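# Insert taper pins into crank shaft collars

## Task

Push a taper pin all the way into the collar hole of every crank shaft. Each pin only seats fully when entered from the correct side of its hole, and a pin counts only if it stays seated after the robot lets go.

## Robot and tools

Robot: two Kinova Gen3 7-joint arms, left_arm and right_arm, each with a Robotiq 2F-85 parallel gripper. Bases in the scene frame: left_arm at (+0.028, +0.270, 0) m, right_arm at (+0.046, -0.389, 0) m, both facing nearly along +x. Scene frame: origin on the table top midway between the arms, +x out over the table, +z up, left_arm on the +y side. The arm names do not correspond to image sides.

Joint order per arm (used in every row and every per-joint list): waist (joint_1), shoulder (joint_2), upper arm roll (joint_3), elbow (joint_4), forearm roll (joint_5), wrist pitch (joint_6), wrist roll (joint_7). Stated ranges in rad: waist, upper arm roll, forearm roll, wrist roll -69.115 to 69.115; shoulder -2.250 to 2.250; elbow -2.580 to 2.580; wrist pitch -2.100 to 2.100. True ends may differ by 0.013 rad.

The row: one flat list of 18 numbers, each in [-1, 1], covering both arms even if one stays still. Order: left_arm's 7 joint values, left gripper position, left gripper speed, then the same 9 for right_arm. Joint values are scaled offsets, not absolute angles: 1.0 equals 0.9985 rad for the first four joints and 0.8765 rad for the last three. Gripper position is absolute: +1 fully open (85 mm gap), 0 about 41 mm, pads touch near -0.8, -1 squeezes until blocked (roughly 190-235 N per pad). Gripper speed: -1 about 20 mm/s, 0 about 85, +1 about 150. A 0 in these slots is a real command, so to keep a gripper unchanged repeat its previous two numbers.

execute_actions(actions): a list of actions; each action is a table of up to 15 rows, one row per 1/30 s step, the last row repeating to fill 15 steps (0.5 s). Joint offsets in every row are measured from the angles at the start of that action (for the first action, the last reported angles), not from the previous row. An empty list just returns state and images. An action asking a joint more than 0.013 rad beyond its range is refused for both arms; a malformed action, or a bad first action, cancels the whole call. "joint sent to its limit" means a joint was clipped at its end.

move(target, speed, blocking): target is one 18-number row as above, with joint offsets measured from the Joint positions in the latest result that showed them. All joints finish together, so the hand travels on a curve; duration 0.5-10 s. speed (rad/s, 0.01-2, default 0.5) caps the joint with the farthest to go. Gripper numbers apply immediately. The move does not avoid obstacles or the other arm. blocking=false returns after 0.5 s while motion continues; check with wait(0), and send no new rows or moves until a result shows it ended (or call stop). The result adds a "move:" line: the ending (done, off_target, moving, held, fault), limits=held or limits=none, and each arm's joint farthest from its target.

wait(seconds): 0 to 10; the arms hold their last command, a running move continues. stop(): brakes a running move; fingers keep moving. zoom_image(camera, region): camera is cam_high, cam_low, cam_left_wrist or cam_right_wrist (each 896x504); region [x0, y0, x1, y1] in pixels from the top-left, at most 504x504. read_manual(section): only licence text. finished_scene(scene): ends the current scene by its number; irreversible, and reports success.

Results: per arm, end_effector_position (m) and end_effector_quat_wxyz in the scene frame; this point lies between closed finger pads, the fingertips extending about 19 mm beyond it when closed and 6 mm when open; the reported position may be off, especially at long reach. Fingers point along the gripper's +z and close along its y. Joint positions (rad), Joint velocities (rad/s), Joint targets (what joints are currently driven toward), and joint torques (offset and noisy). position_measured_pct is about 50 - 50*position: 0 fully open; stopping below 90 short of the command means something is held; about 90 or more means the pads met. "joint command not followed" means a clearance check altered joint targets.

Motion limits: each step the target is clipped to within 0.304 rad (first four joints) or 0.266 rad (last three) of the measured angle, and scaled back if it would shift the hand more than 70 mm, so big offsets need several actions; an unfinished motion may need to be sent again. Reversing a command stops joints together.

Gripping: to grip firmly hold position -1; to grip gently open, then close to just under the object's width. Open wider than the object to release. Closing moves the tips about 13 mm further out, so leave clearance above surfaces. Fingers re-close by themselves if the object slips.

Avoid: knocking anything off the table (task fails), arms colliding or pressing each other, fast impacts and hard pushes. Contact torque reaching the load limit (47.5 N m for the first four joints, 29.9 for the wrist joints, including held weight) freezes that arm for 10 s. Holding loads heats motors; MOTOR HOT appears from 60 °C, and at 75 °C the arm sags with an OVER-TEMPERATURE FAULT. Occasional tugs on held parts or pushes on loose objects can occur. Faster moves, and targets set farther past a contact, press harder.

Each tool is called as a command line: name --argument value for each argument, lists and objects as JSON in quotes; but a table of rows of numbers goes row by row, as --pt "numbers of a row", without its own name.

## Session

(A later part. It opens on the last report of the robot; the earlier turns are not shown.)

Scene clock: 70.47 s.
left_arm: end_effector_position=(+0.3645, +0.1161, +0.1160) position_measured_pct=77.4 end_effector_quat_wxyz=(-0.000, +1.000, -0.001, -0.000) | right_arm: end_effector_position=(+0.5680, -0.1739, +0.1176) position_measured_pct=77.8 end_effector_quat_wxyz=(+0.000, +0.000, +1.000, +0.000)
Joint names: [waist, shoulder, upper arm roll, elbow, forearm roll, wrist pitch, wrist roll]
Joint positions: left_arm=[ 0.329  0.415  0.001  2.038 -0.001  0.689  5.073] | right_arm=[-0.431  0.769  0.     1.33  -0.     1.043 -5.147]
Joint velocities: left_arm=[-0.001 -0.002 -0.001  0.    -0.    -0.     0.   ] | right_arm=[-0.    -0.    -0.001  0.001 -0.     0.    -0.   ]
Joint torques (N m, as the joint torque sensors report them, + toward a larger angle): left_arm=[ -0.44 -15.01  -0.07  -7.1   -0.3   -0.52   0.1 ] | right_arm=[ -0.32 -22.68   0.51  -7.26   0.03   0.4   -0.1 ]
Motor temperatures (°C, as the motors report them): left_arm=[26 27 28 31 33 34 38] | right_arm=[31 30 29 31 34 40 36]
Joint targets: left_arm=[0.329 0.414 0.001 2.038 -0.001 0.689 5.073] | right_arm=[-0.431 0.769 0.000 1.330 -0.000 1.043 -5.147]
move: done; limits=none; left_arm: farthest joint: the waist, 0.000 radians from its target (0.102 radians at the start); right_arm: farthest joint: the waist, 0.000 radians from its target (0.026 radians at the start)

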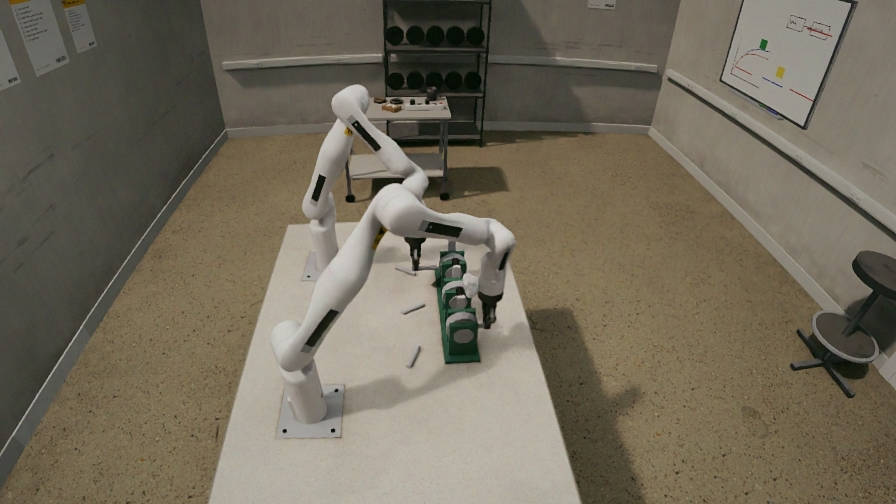

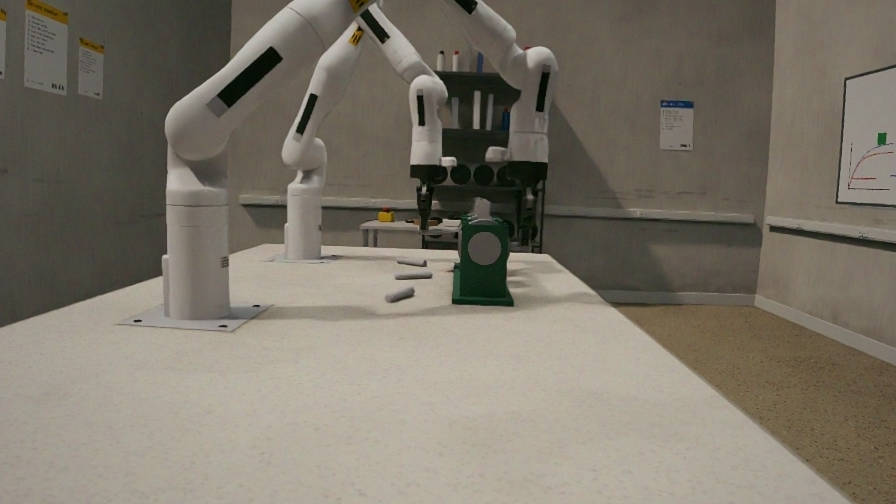

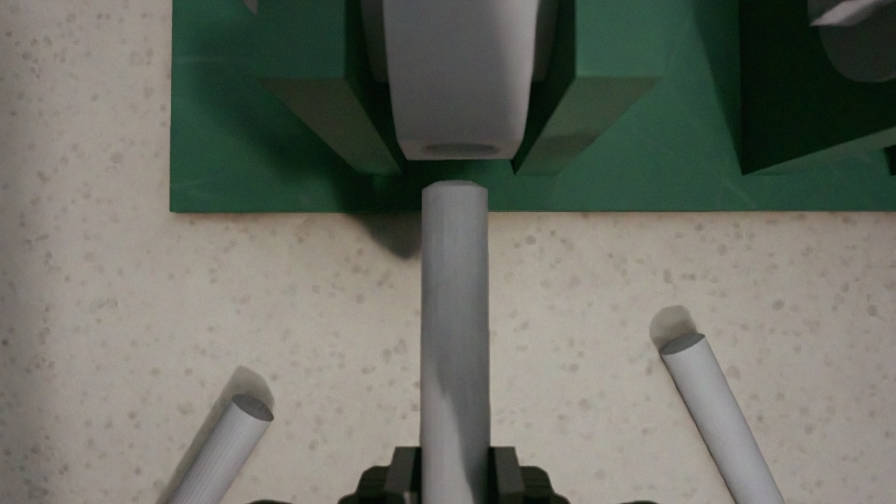

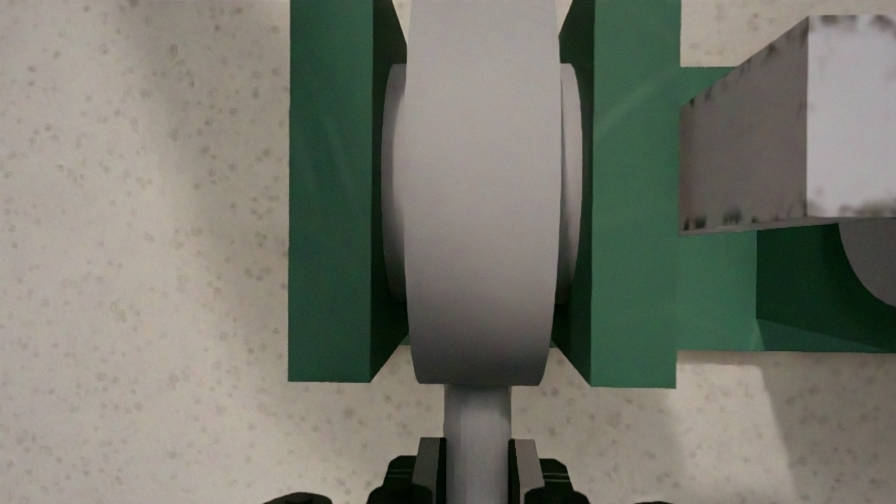

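move --target '[0.0045,0.001,0,-0.002,0,0.001,0.005,-1,0,0,0,0,0,0,0,0,-0.3,0.5]'

move --target '[-0.0192,0.031,0,-0.0585,0,0.031,-0.022,-1,0,0,-0.048,0,-0.0555,0,0.1177,0,-0.3,0.5]' --speed 0.15

Scene clock: 72.00 s.
left_arm: end_effector_position=(+0.3644, +0.1144, +0.1160) position_measured_pct=77.4 end_effector_quat_wxyz=(-0.000, +1.000, -0.001, +0.000) | right_arm: end_effector_position=(+0.5680, -0.1739, +0.1176) position_measured_pct=65.1 end_effector_quat_wxyz=(+0.000, +0.000, +1.000, +0.000)
Joint names: [waist, shoulder, upper arm roll, elbow, forearm roll, wrist pitch, wrist roll]
Joint positions: left_arm=[ 0.334  0.416  0.001  2.036 -0.001  0.69   5.078] | right_arm=[-0.431  0.769  0.     1.33  -0.     1.043 -5.147]
Joint velocities: left_arm=[ 0.001  0.     0.     0.    -0.     0.001 -0.   ] | right_arm=[ 0.    -0.     0.    -0.001 -0.    -0.001  0.   ]
Joint torques (N m, as the joint torque sensors report them, + toward a larger angle): left_arm=[  0.32 -15.44  -0.48  -6.42  -0.21  -0.17  -0.08] | right_arm=[ -0.09 -22.89   0.32  -7.46  -0.01   0.45   0.1 ]
Motor temperatures (°C, as the motors report them): left_arm=[26 27 28 31 33 34 38] | right_arm=[31 30 29 31 34 40 36]
Joint targets: left_arm=[0.334 0.416 0.001 2.036 -0.001 0.690 5.078] | right_arm=[-0.431 0.769 0.000 1.330 -0.000 1.043 -5.147]
move: done; limits=none; left_arm: farthest joint: the waist, 0.000 radians from its target (0.005 radians at the start); right_arm: farthest joint: the waist, 0.000 radians from its target (0.000 radians at the start)

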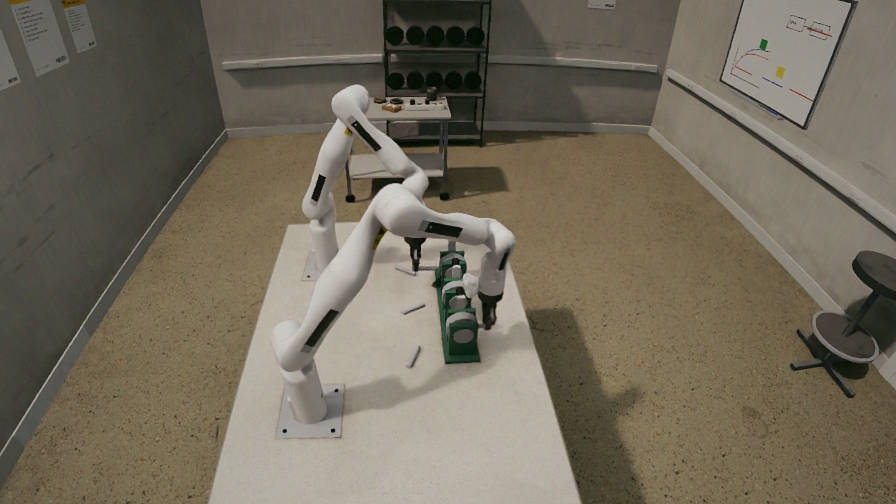

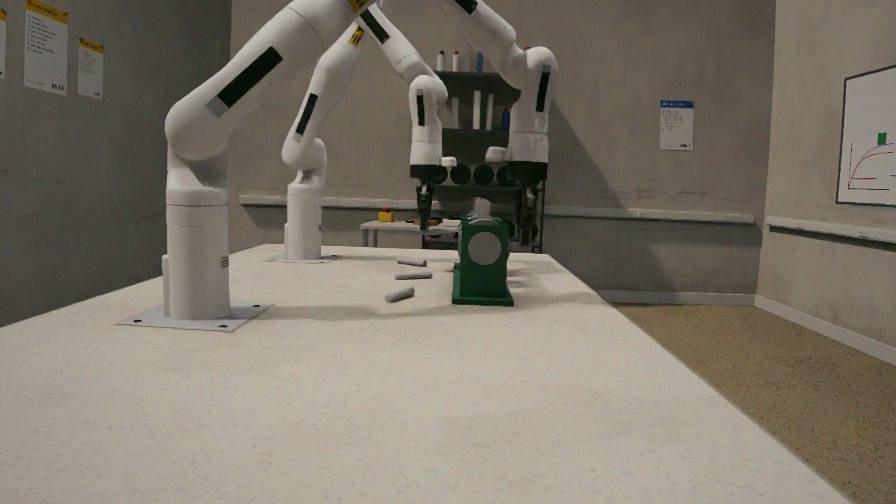

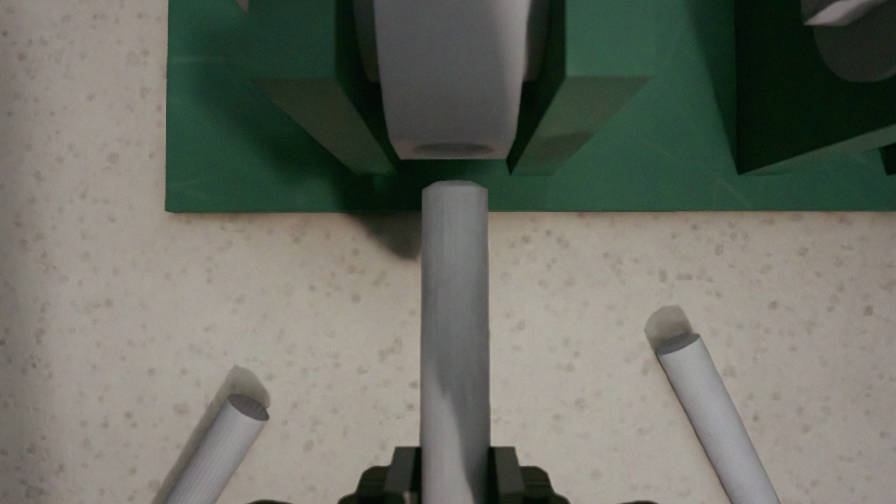

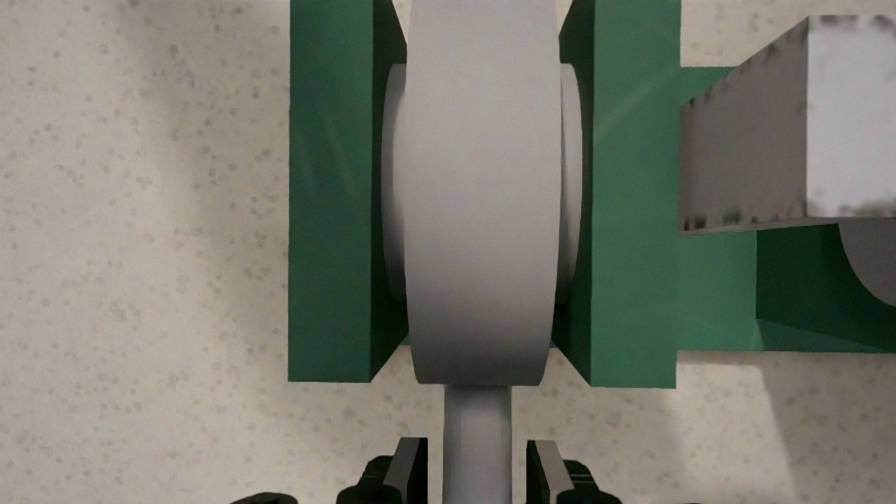

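Scene clock: 72.97 s.
left_arm: end_effector_position=(+0.3847, +0.1145, +0.1162) position_measured_pct=77.4 end_effector_quat_wxyz=(-0.000, +1.000, -0.001, +0.000) | right_arm: end_effector_position=(+0.5681, -0.1739, +0.1601) position_measured_pct=65.1 end_effector_quat_wxyz=(+0.000, +0.000, +1.000, +0.000)
Joint names: [waist, shoulder, upper arm roll, elbow, forearm roll, wrist pitch, wrist roll]
Joint positions: left_arm=[ 0.314  0.447  0.001  1.977 -0.001  0.717  5.059] | right_arm=[-0.431  0.721  0.     1.274 -0.     1.146 -5.147]
Joint velocities: left_arm=[-0.001  0.001  0.002  0.     0.    -0.001  0.   ] | right_arm=[-0.    -0.001 -0.002  0.    -0.    -0.    -0.   ]
Joint torques (N m, as the joint torque sensors report them, + toward a larger angle): left_arm=[ -0.13 -15.25  -0.06  -6.65  -0.01  -0.22  -0.03] | right_arm=[ -0.09 -22.2    0.94  -8.09  -0.03  -0.04   0.13]
Motor temperatures (°C, as the motors report them): left_arm=[26 27 28 31 33 34 38] | right_arm=[31 30 29 31 34 40 36]
Joint targets: left_arm=[0.314 0.447 0.001 1.977 -0.001 0.717 5.059] | right_arm=[-0.431 0.721 0.000 1.274 -0.000 1.146 -5.147]
move: done; limits=none; left_arm: farthest joint: the waist, 0.000 radians from its target (0.019 radians at the start); right_arm: farthest joint: the waist, 0.000 radians from its target (0.000 radians at the start)

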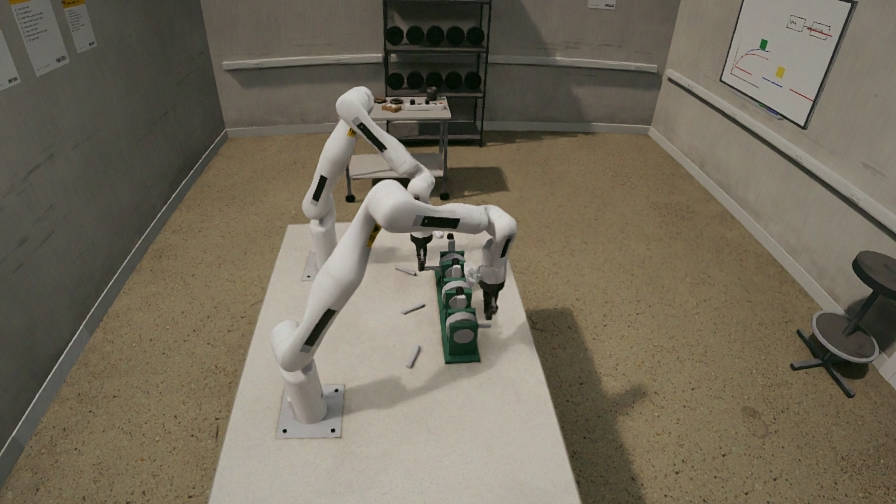

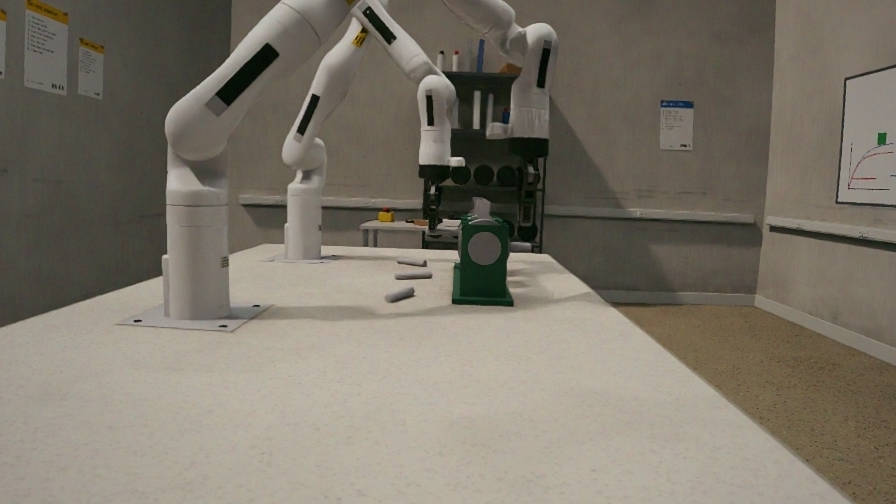

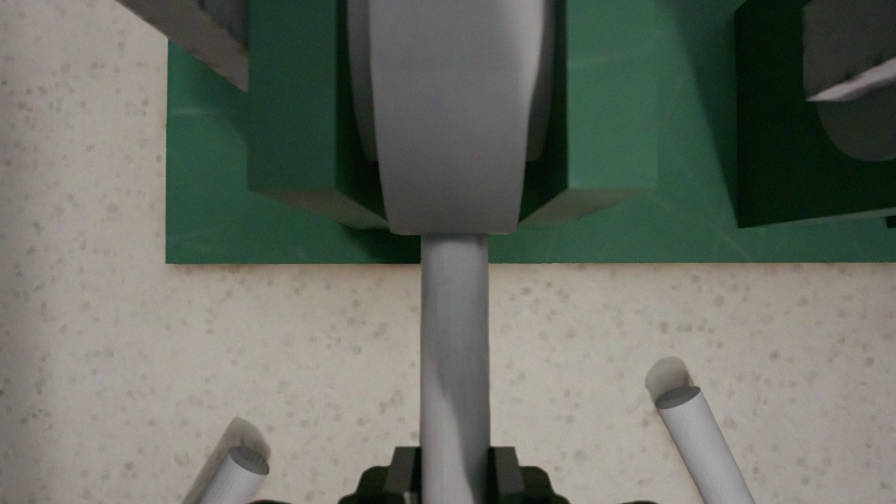

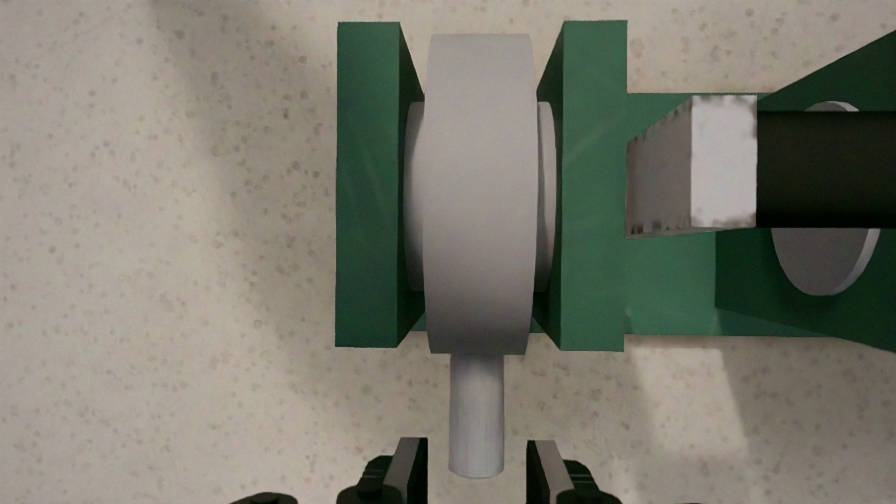

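move --target '[-0.0297,0.0588,0,-0.1116,0,0.0608,-0.0345,-1,0,-0.133,0.0178,0,-0.0692,0,0.0592,-0.1517,-0.8,0.5]' --speed 0.18

move --target '[0,0,0,0,0,0,0,-0.3,0.5,-0.0764,-0.1316,0,0.2708,0,-0.1586,-0.0873,-0.8,0.5]' --speed 0.3

Scene clock: 75.20 s.
left_arm: end_effector_position=(+0.4204, +0.1147, +0.1162) position_measured_pct=77.4 end_effector_quat_wxyz=(-0.000, +1.000, -0.001, -0.001) | right_arm: end_effector_position=(+0.5450, -0.1005, +0.1700) position_measured_pct=89.7 end_effector_quat_wxyz=(-0.000, +0.001, +1.000, +0.000)
Joint names: [waist, shoulder, upper arm roll, elbow, forearm roll, wrist pitch, wrist roll]
Joint positions: left_arm=[ 0.285  0.504  0.001  1.867 -0.001  0.772  5.028] | right_arm=[-0.563  0.739  0.     1.205 -0.     1.198 -5.28 ]
Joint velocities: left_arm=[-0.002  0.002  0.001 -0.002 -0.    -0.002 -0.   ] | right_arm=[-0.004 -0.     0.    -0.    -0.     0.001 -0.   ]
Joint torques (N m, as the joint torque sensors report them, + toward a larger angle): left_arm=[ -0.35 -16.57  -0.35  -7.82  -0.35  -0.9   -0.17] | right_arm=[  0.03 -22.88   0.6   -7.86  -0.26   0.16  -0.21]
Motor temperatures (°C, as the motors report them): left_arm=[26 27 28 31 33 34 38] | right_arm=[31 30 29 31 34 40 36]
Joint targets: left_arm=[0.285 0.505 0.001 1.866 -0.001 0.771 5.028] | right_arm=[-0.564 0.739 0.000 1.205 -0.000 1.198 -5.280]
move: done; limits=none; left_arm: farthest joint: the elbow, 0.002 radians from its target (0.112 radians at the start); right_arm: farthest joint: the waist, 0.001 radians from its target (0.133 radians at the start)

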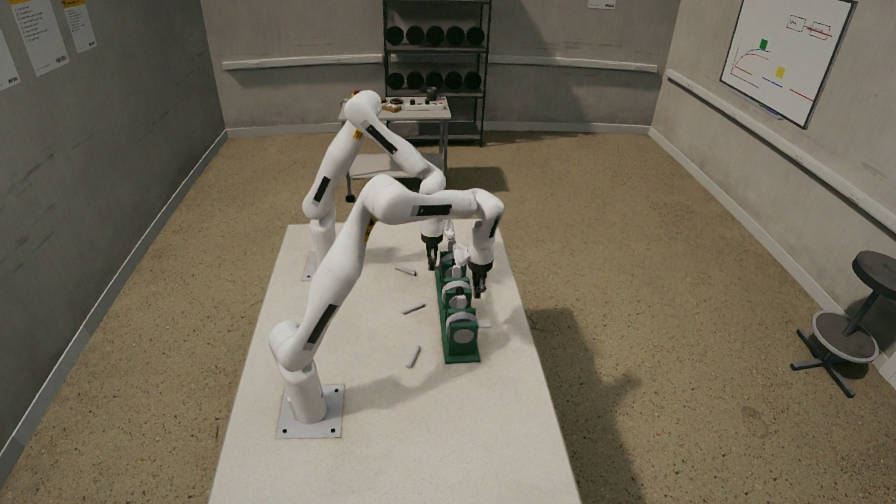

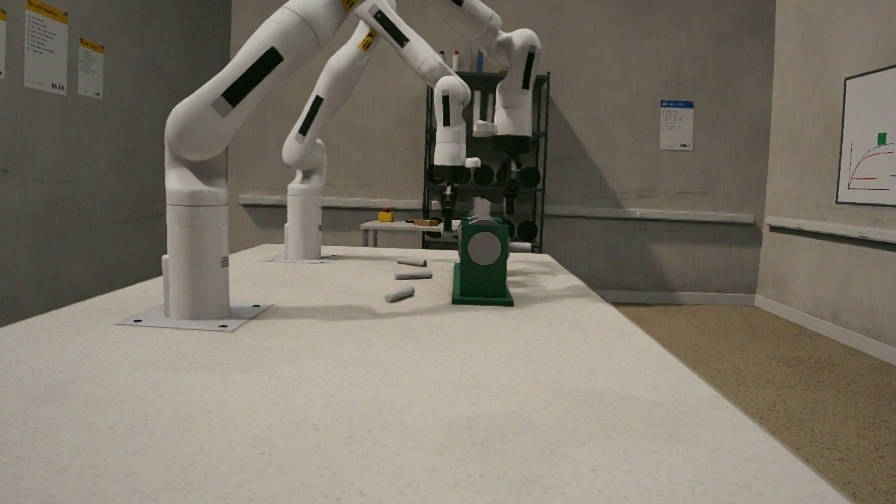

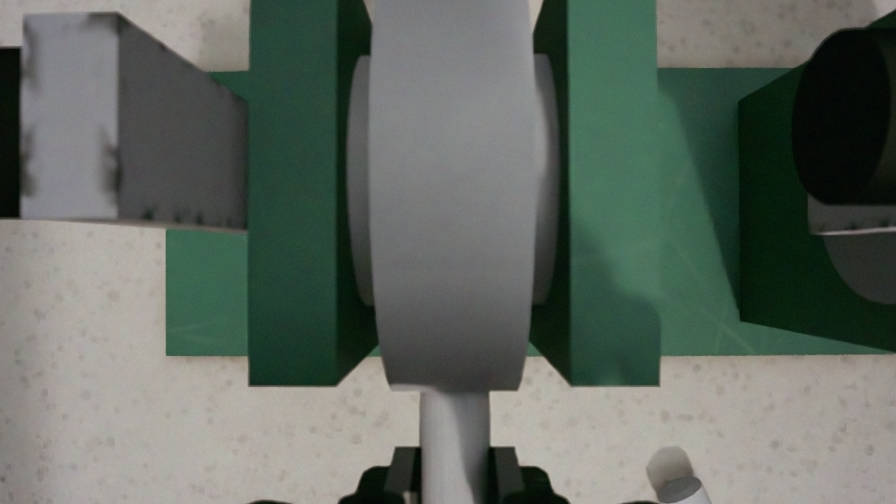

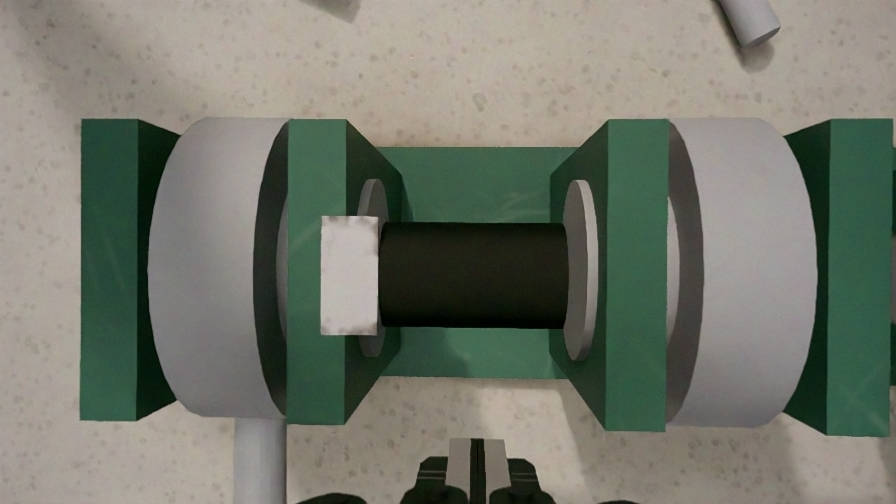

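Scene clock: 76.47 s.
left_arm: end_effector_position=(+0.4204, +0.1147, +0.1162) position_measured_pct=65.1 end_effector_quat_wxyz=(-0.000, +1.000, -0.001, -0.001) | right_arm: end_effector_position=(+0.4729, -0.1004, +0.1651) position_measured_pct=89.7 end_effector_quat_wxyz=(+0.001, +0.001, +1.000, +0.000)
Joint names: [waist, shoulder, upper arm roll, elbow, forearm roll, wrist pitch, wrist roll]
Joint positions: left_arm=[ 0.285  0.504  0.001  1.867 -0.001  0.772  5.028] | right_arm=[-0.639  0.608  0.     1.475  0.     1.058 -5.356]
Joint velocities: left_arm=[ 0.     0.001 -0.001  0.    -0.     0.    -0.   ] | right_arm=[-0.001 -0.002  0.001  0.001  0.     0.     0.   ]
Joint torques (N m, as the joint torque sensors report them, + toward a larger angle): left_arm=[ -0.45 -16.8   -0.05  -6.62  -0.21  -0.13  -0.16] | right_arm=[ -0.39 -19.35   0.25  -7.51  -0.17   0.7   -0.23]
Motor temperatures (°C, as the motors report them): left_arm=[26 27 28 31 33 34 38] | right_arm=[31 30 29 31 34 40 36]
Joint targets: left_arm=[0.285 0.504 0.001 1.867 -0.001 0.772 5.028] | right_arm=[-0.640 0.607 0.000 1.475 -0.000 1.059 -5.356]
move: done; limits=none; left_arm: farthest joint: the waist, 0.000 radians from its target (0.000 radians at the start); right_arm: farthest joint: the elbow, 0.001 radians from its target (0.270 radians at the start)

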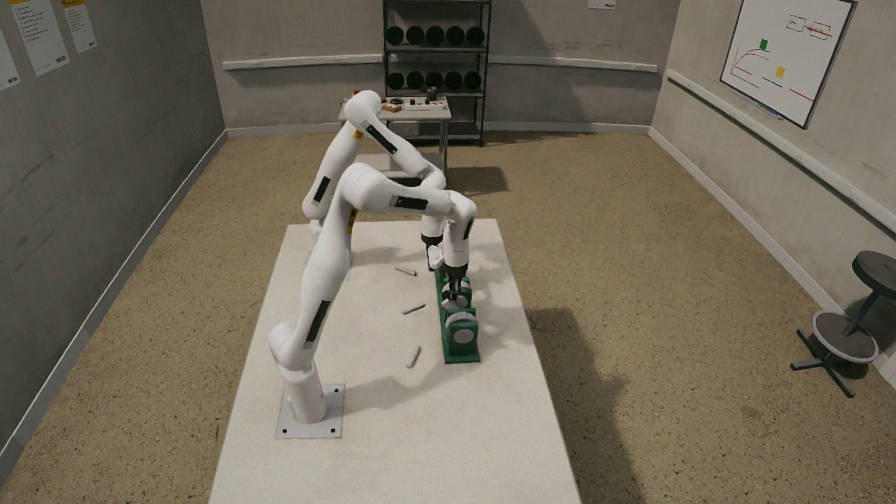

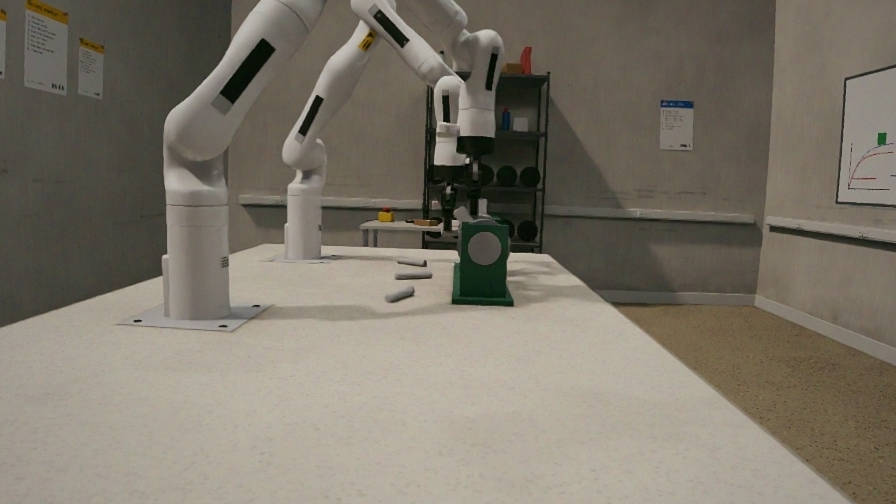

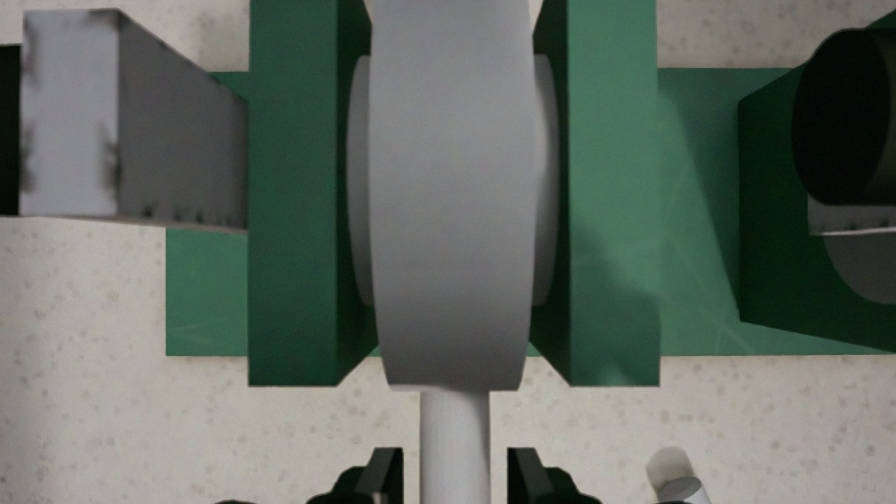

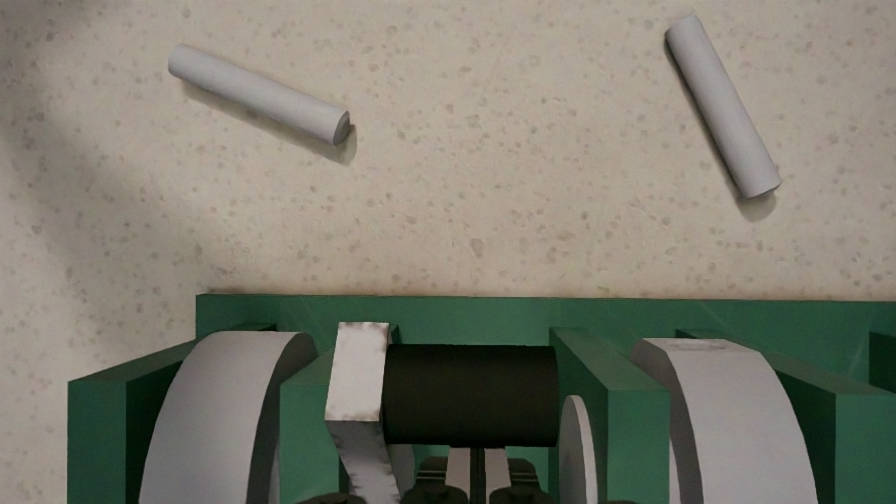

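zoom_image --camera "cam_right_wrist" --region '[150,20,390,180]'

Region (150, 20, 390, 180) of cam_right_wrist's 896x504 image, scaled by 2.100.

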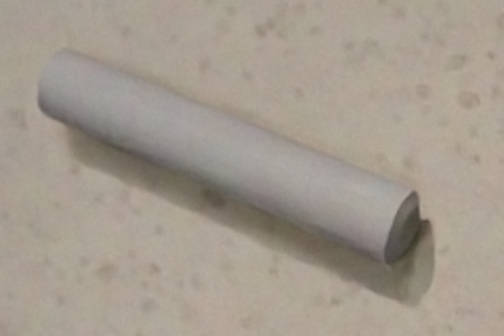

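move --target '[0,-0.076,0,-0.058,0,0.151,0,-0.3,0.5,-0.047,-0.0624,0,0.1146,0,-0.0588,-0.0525,-0.8,0.5]' --speed 0.25

move --target '[-0.181,-0.007,0,-0.020,0,0.031,-0.205,-0.8,0.5,-0.0093,0.0375,0,0.0667,0,-0.1187,-0.011,-0.8,0.5]' --speed 0.3

Scene clock: 78.53 s.
left_arm: end_effector_position=(+0.4204, +0.1148, +0.1616) position_measured_pct=65.1 end_effector_quat_wxyz=(-0.000, +1.000, -0.001, -0.000) | right_arm: end_effector_position=(+0.4354, -0.1002, +0.1652) position_measured_pct=89.7 end_effector_quat_wxyz=(+0.001, +0.001, +1.000, +0.000)
Joint names: [waist, shoulder, upper arm roll, elbow, forearm roll, wrist pitch, wrist roll]
Joint positions: left_arm=[ 0.285  0.429  0.001  1.809 -0.001  0.904  5.028] | right_arm=[-0.686  0.546  0.     1.589  0.     1.006 -5.402]
Joint velocities: left_arm=[-0.001 -0.002  0.001 -0.001  0.    -0.    -0.   ] | right_arm=[-0.002 -0.004  0.002  0.002 -0.    -0.    -0.   ]
Joint torques (N m, as the joint torque sensors report them, + toward a larger angle): left_arm=[ -0.14 -16.21   0.22  -7.66  -0.05  -0.17  -0.2 ] | right_arm=[ -0.02 -19.06   0.6   -7.14   0.28   0.31  -0.19]
Motor temperatures (°C, as the motors report them): left_arm=[26 27 28 31 33 34 38] | right_arm=[31 30 29 32 34 40 36]
Joint targets: left_arm=[0.285 0.429 0.001 1.809 -0.001 0.905 5.028] | right_arm=[-0.686 0.545 0.000 1.589 0.000 1.006 -5.402]
move: done; limits=none; left_arm: farthest joint: the shoulder, 0.001 radians from its target (0.076 radians at the start); right_arm: farthest joint: the waist, 0.000 radians from its target (0.047 radians at the start)

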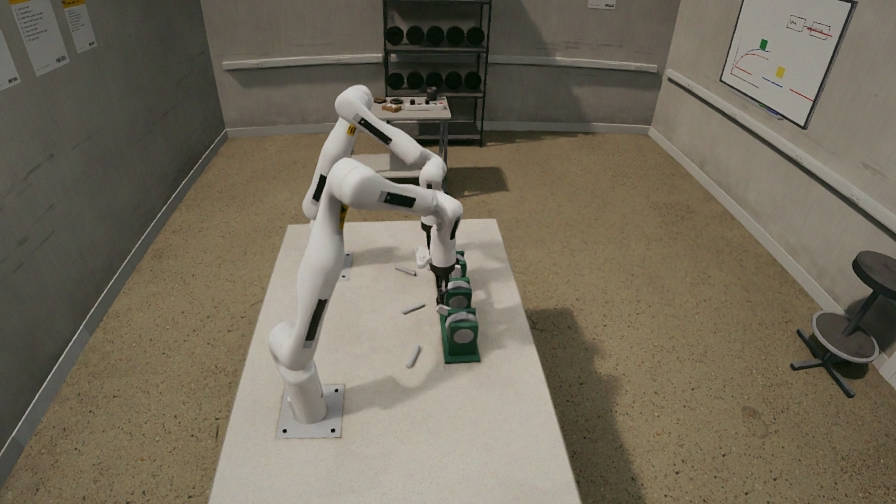

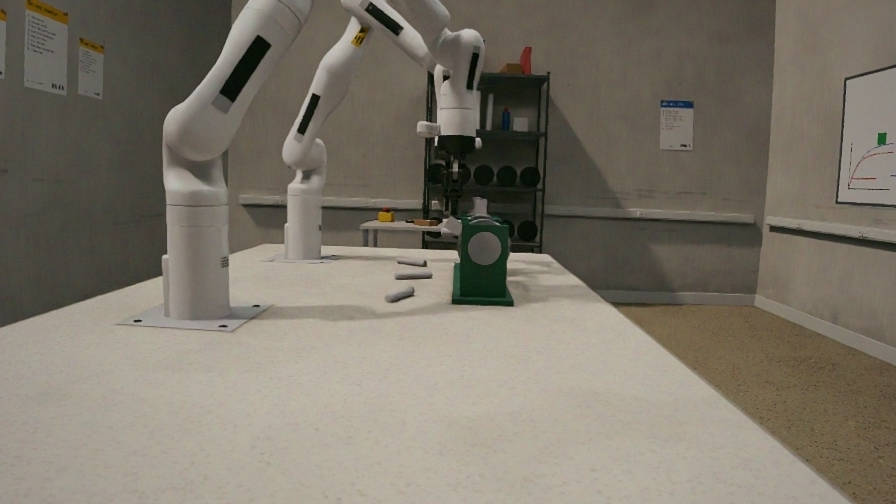

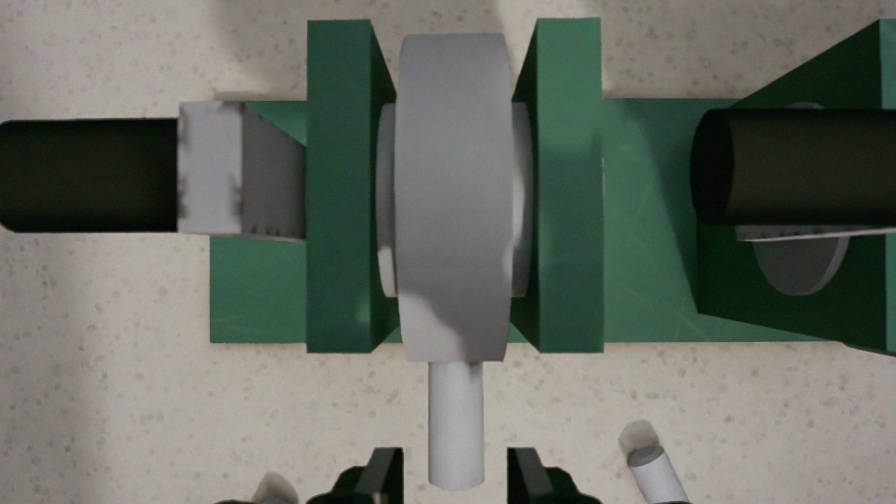

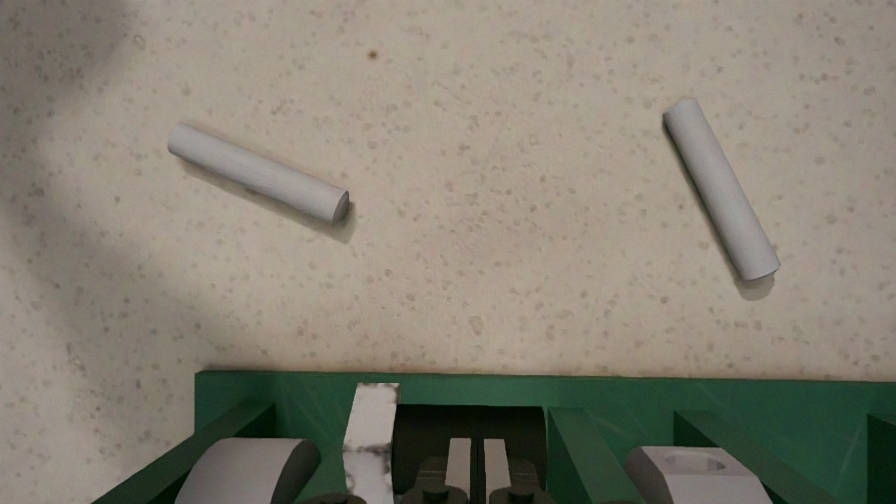

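Scene clock: 79.57 s.
left_arm: end_effector_position=(+0.4443, +0.1874, +0.1695) position_measured_pct=89.7 end_effector_quat_wxyz=(-0.000, +1.000, -0.001, -0.001) | right_arm: end_effector_position=(+0.4285, -0.1001, +0.1304) position_measured_pct=89.7 end_effector_quat_wxyz=(+0.001, +0.001, +1.000, +0.000)
Joint names: [waist, shoulder, upper arm roll, elbow, forearm roll, wrist pitch, wrist roll]
Joint positions: left_arm=[ 0.105  0.422  0.001  1.789 -0.001  0.932  4.849] | right_arm=[-0.695  0.583  0.     1.655  0.     0.902 -5.412]
Joint velocities: left_arm=[-0.003 -0.001 -0.001  0.     0.    -0.001 -0.   ] | right_arm=[-0.     0.001  0.001 -0.001 -0.    -0.     0.   ]
Joint torques (N m, as the joint torque sensors report them, + toward a larger angle): left_arm=[ -0.04 -16.11  -0.15  -7.33   0.27  -0.21  -0.07] | right_arm=[ -0.12 -18.23   0.51  -6.63   0.1    0.28   0.08]
Motor temperatures (°C, as the motors report them): left_arm=[26 27 28 31 33 34 38] | right_arm=[31 30 29 32 34 40 36]
Joint targets: left_arm=[0.104 0.422 0.001 1.789 -0.001 0.932 4.849] | right_arm=[-0.695 0.583 0.000 1.656 0.000 0.902 -5.412]
move: done; limits=none; left_arm: farthest joint: the waist, 0.000 radians from its target (0.181 radians at the start); right_arm: farthest joint: the shoulder, 0.001 radians from its target (0.038 radians at the start)

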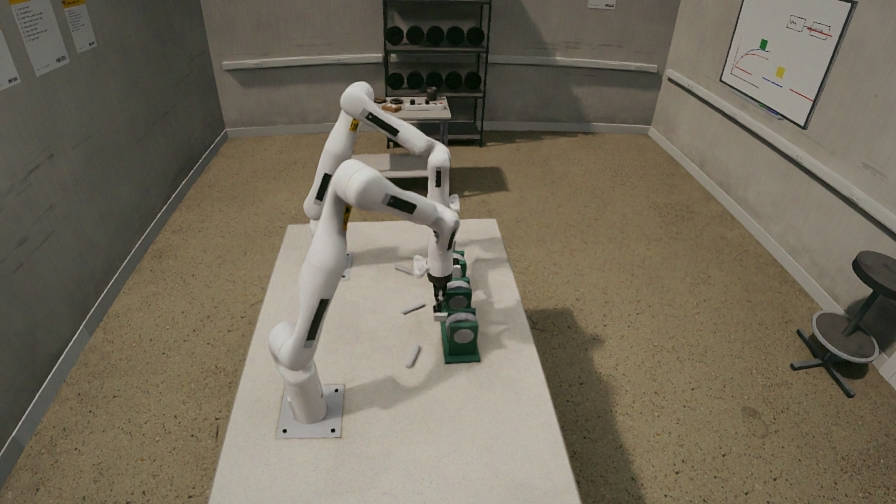

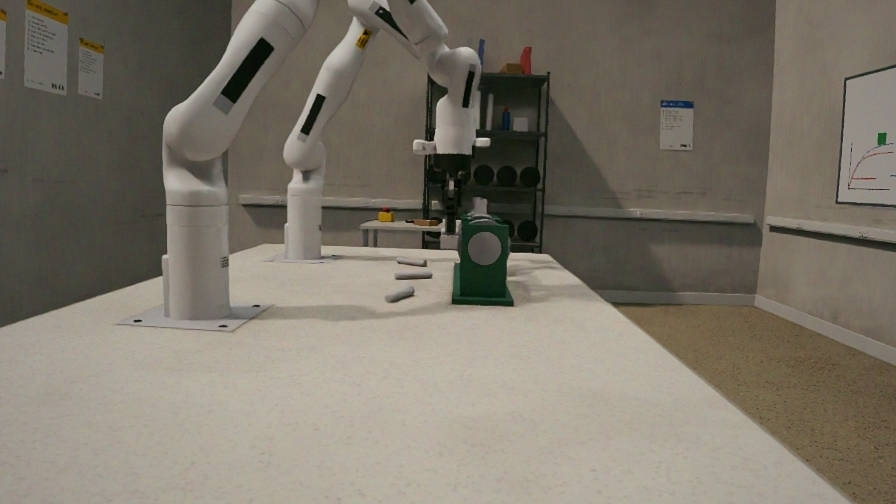

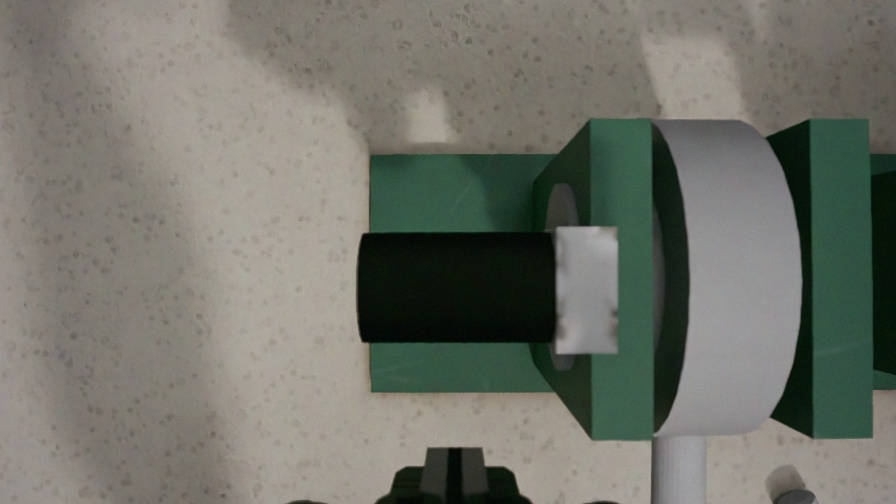

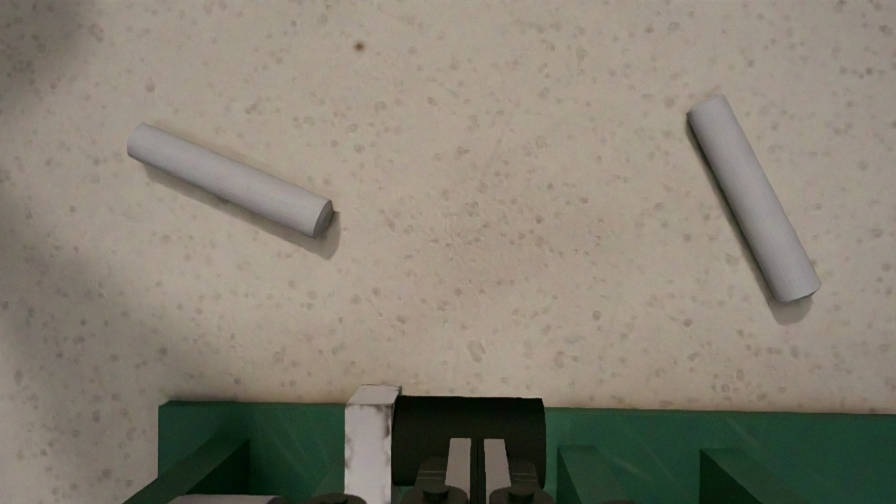

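execute_actions --actions '[]'

Scene clock: 80.60 s.
left_arm: end_effector_position=(+0.4443, +0.1875, +0.1696) position_measured_pct=89.7 end_effector_quat_wxyz=(-0.000, +1.000, -0.001, -0.001) | right_arm: end_effector_position=(+0.4285, -0.1001, +0.1304) position_measured_pct=89.7 end_effector_quat_wxyz=(+0.001, +0.001, +1.000, +0.000)
Joint names: [waist, shoulder, upper arm roll, elbow, forearm roll, wrist pitch, wrist roll]
Joint positions: left_arm=[ 0.104  0.422  0.001  1.789 -0.001  0.932  4.849] | right_arm=[-0.695  0.583  0.     1.655  0.     0.902 -5.412]
Joint velocities: left_arm=[ 0.001 -0.     0.002  0.     0.     0.     0.   ] | right_arm=[ 0.  0.  0.  0.  0.  0. -0.]
Joint torques (N m, as the joint torque sensors report them, + toward a larger angle): left_arm=[ -0.02 -16.03   0.15  -7.54   0.05  -0.17  -0.11] | right_arm=[ -0.2  -18.44   0.31  -6.76   0.11  -0.03   0.15]
Motor temperatures (°C, as the motors report them): left_arm=[26 27 28 31 33 34 38] | right_arm=[31 30 29 32 34 40 36]
Joint targets: left_arm=[0.104 0.422 0.001 1.789 -0.001 0.932 4.849] | right_arm=[-0.695 0.583 0.000 1.656 0.000 0.902 -5.412]

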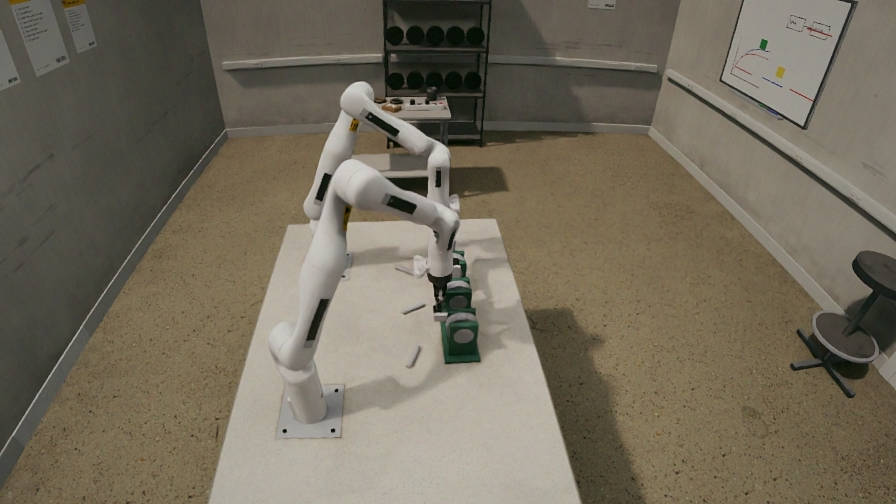

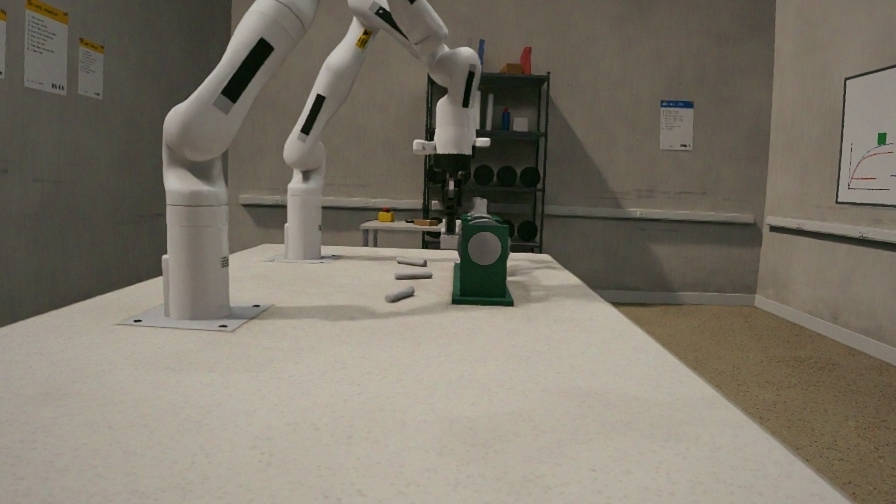

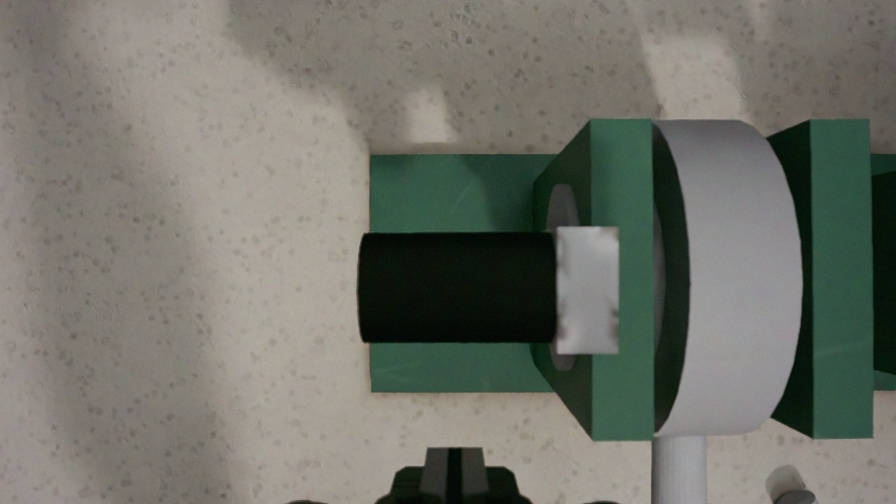

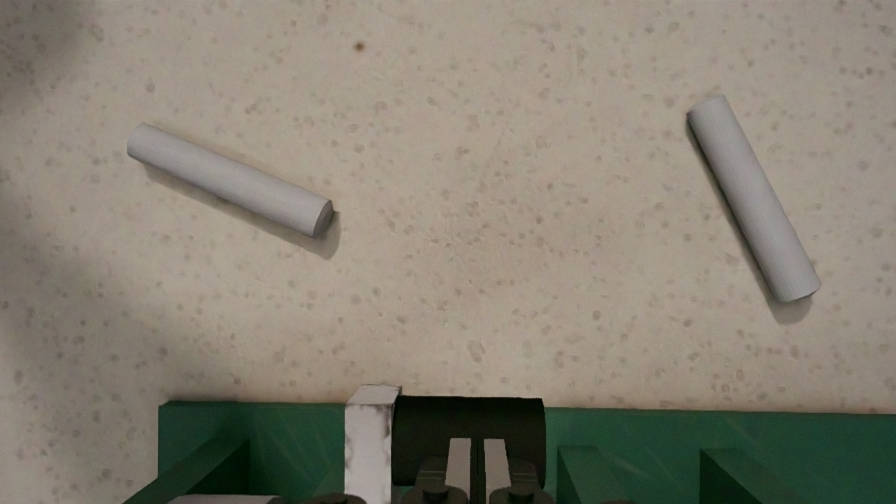

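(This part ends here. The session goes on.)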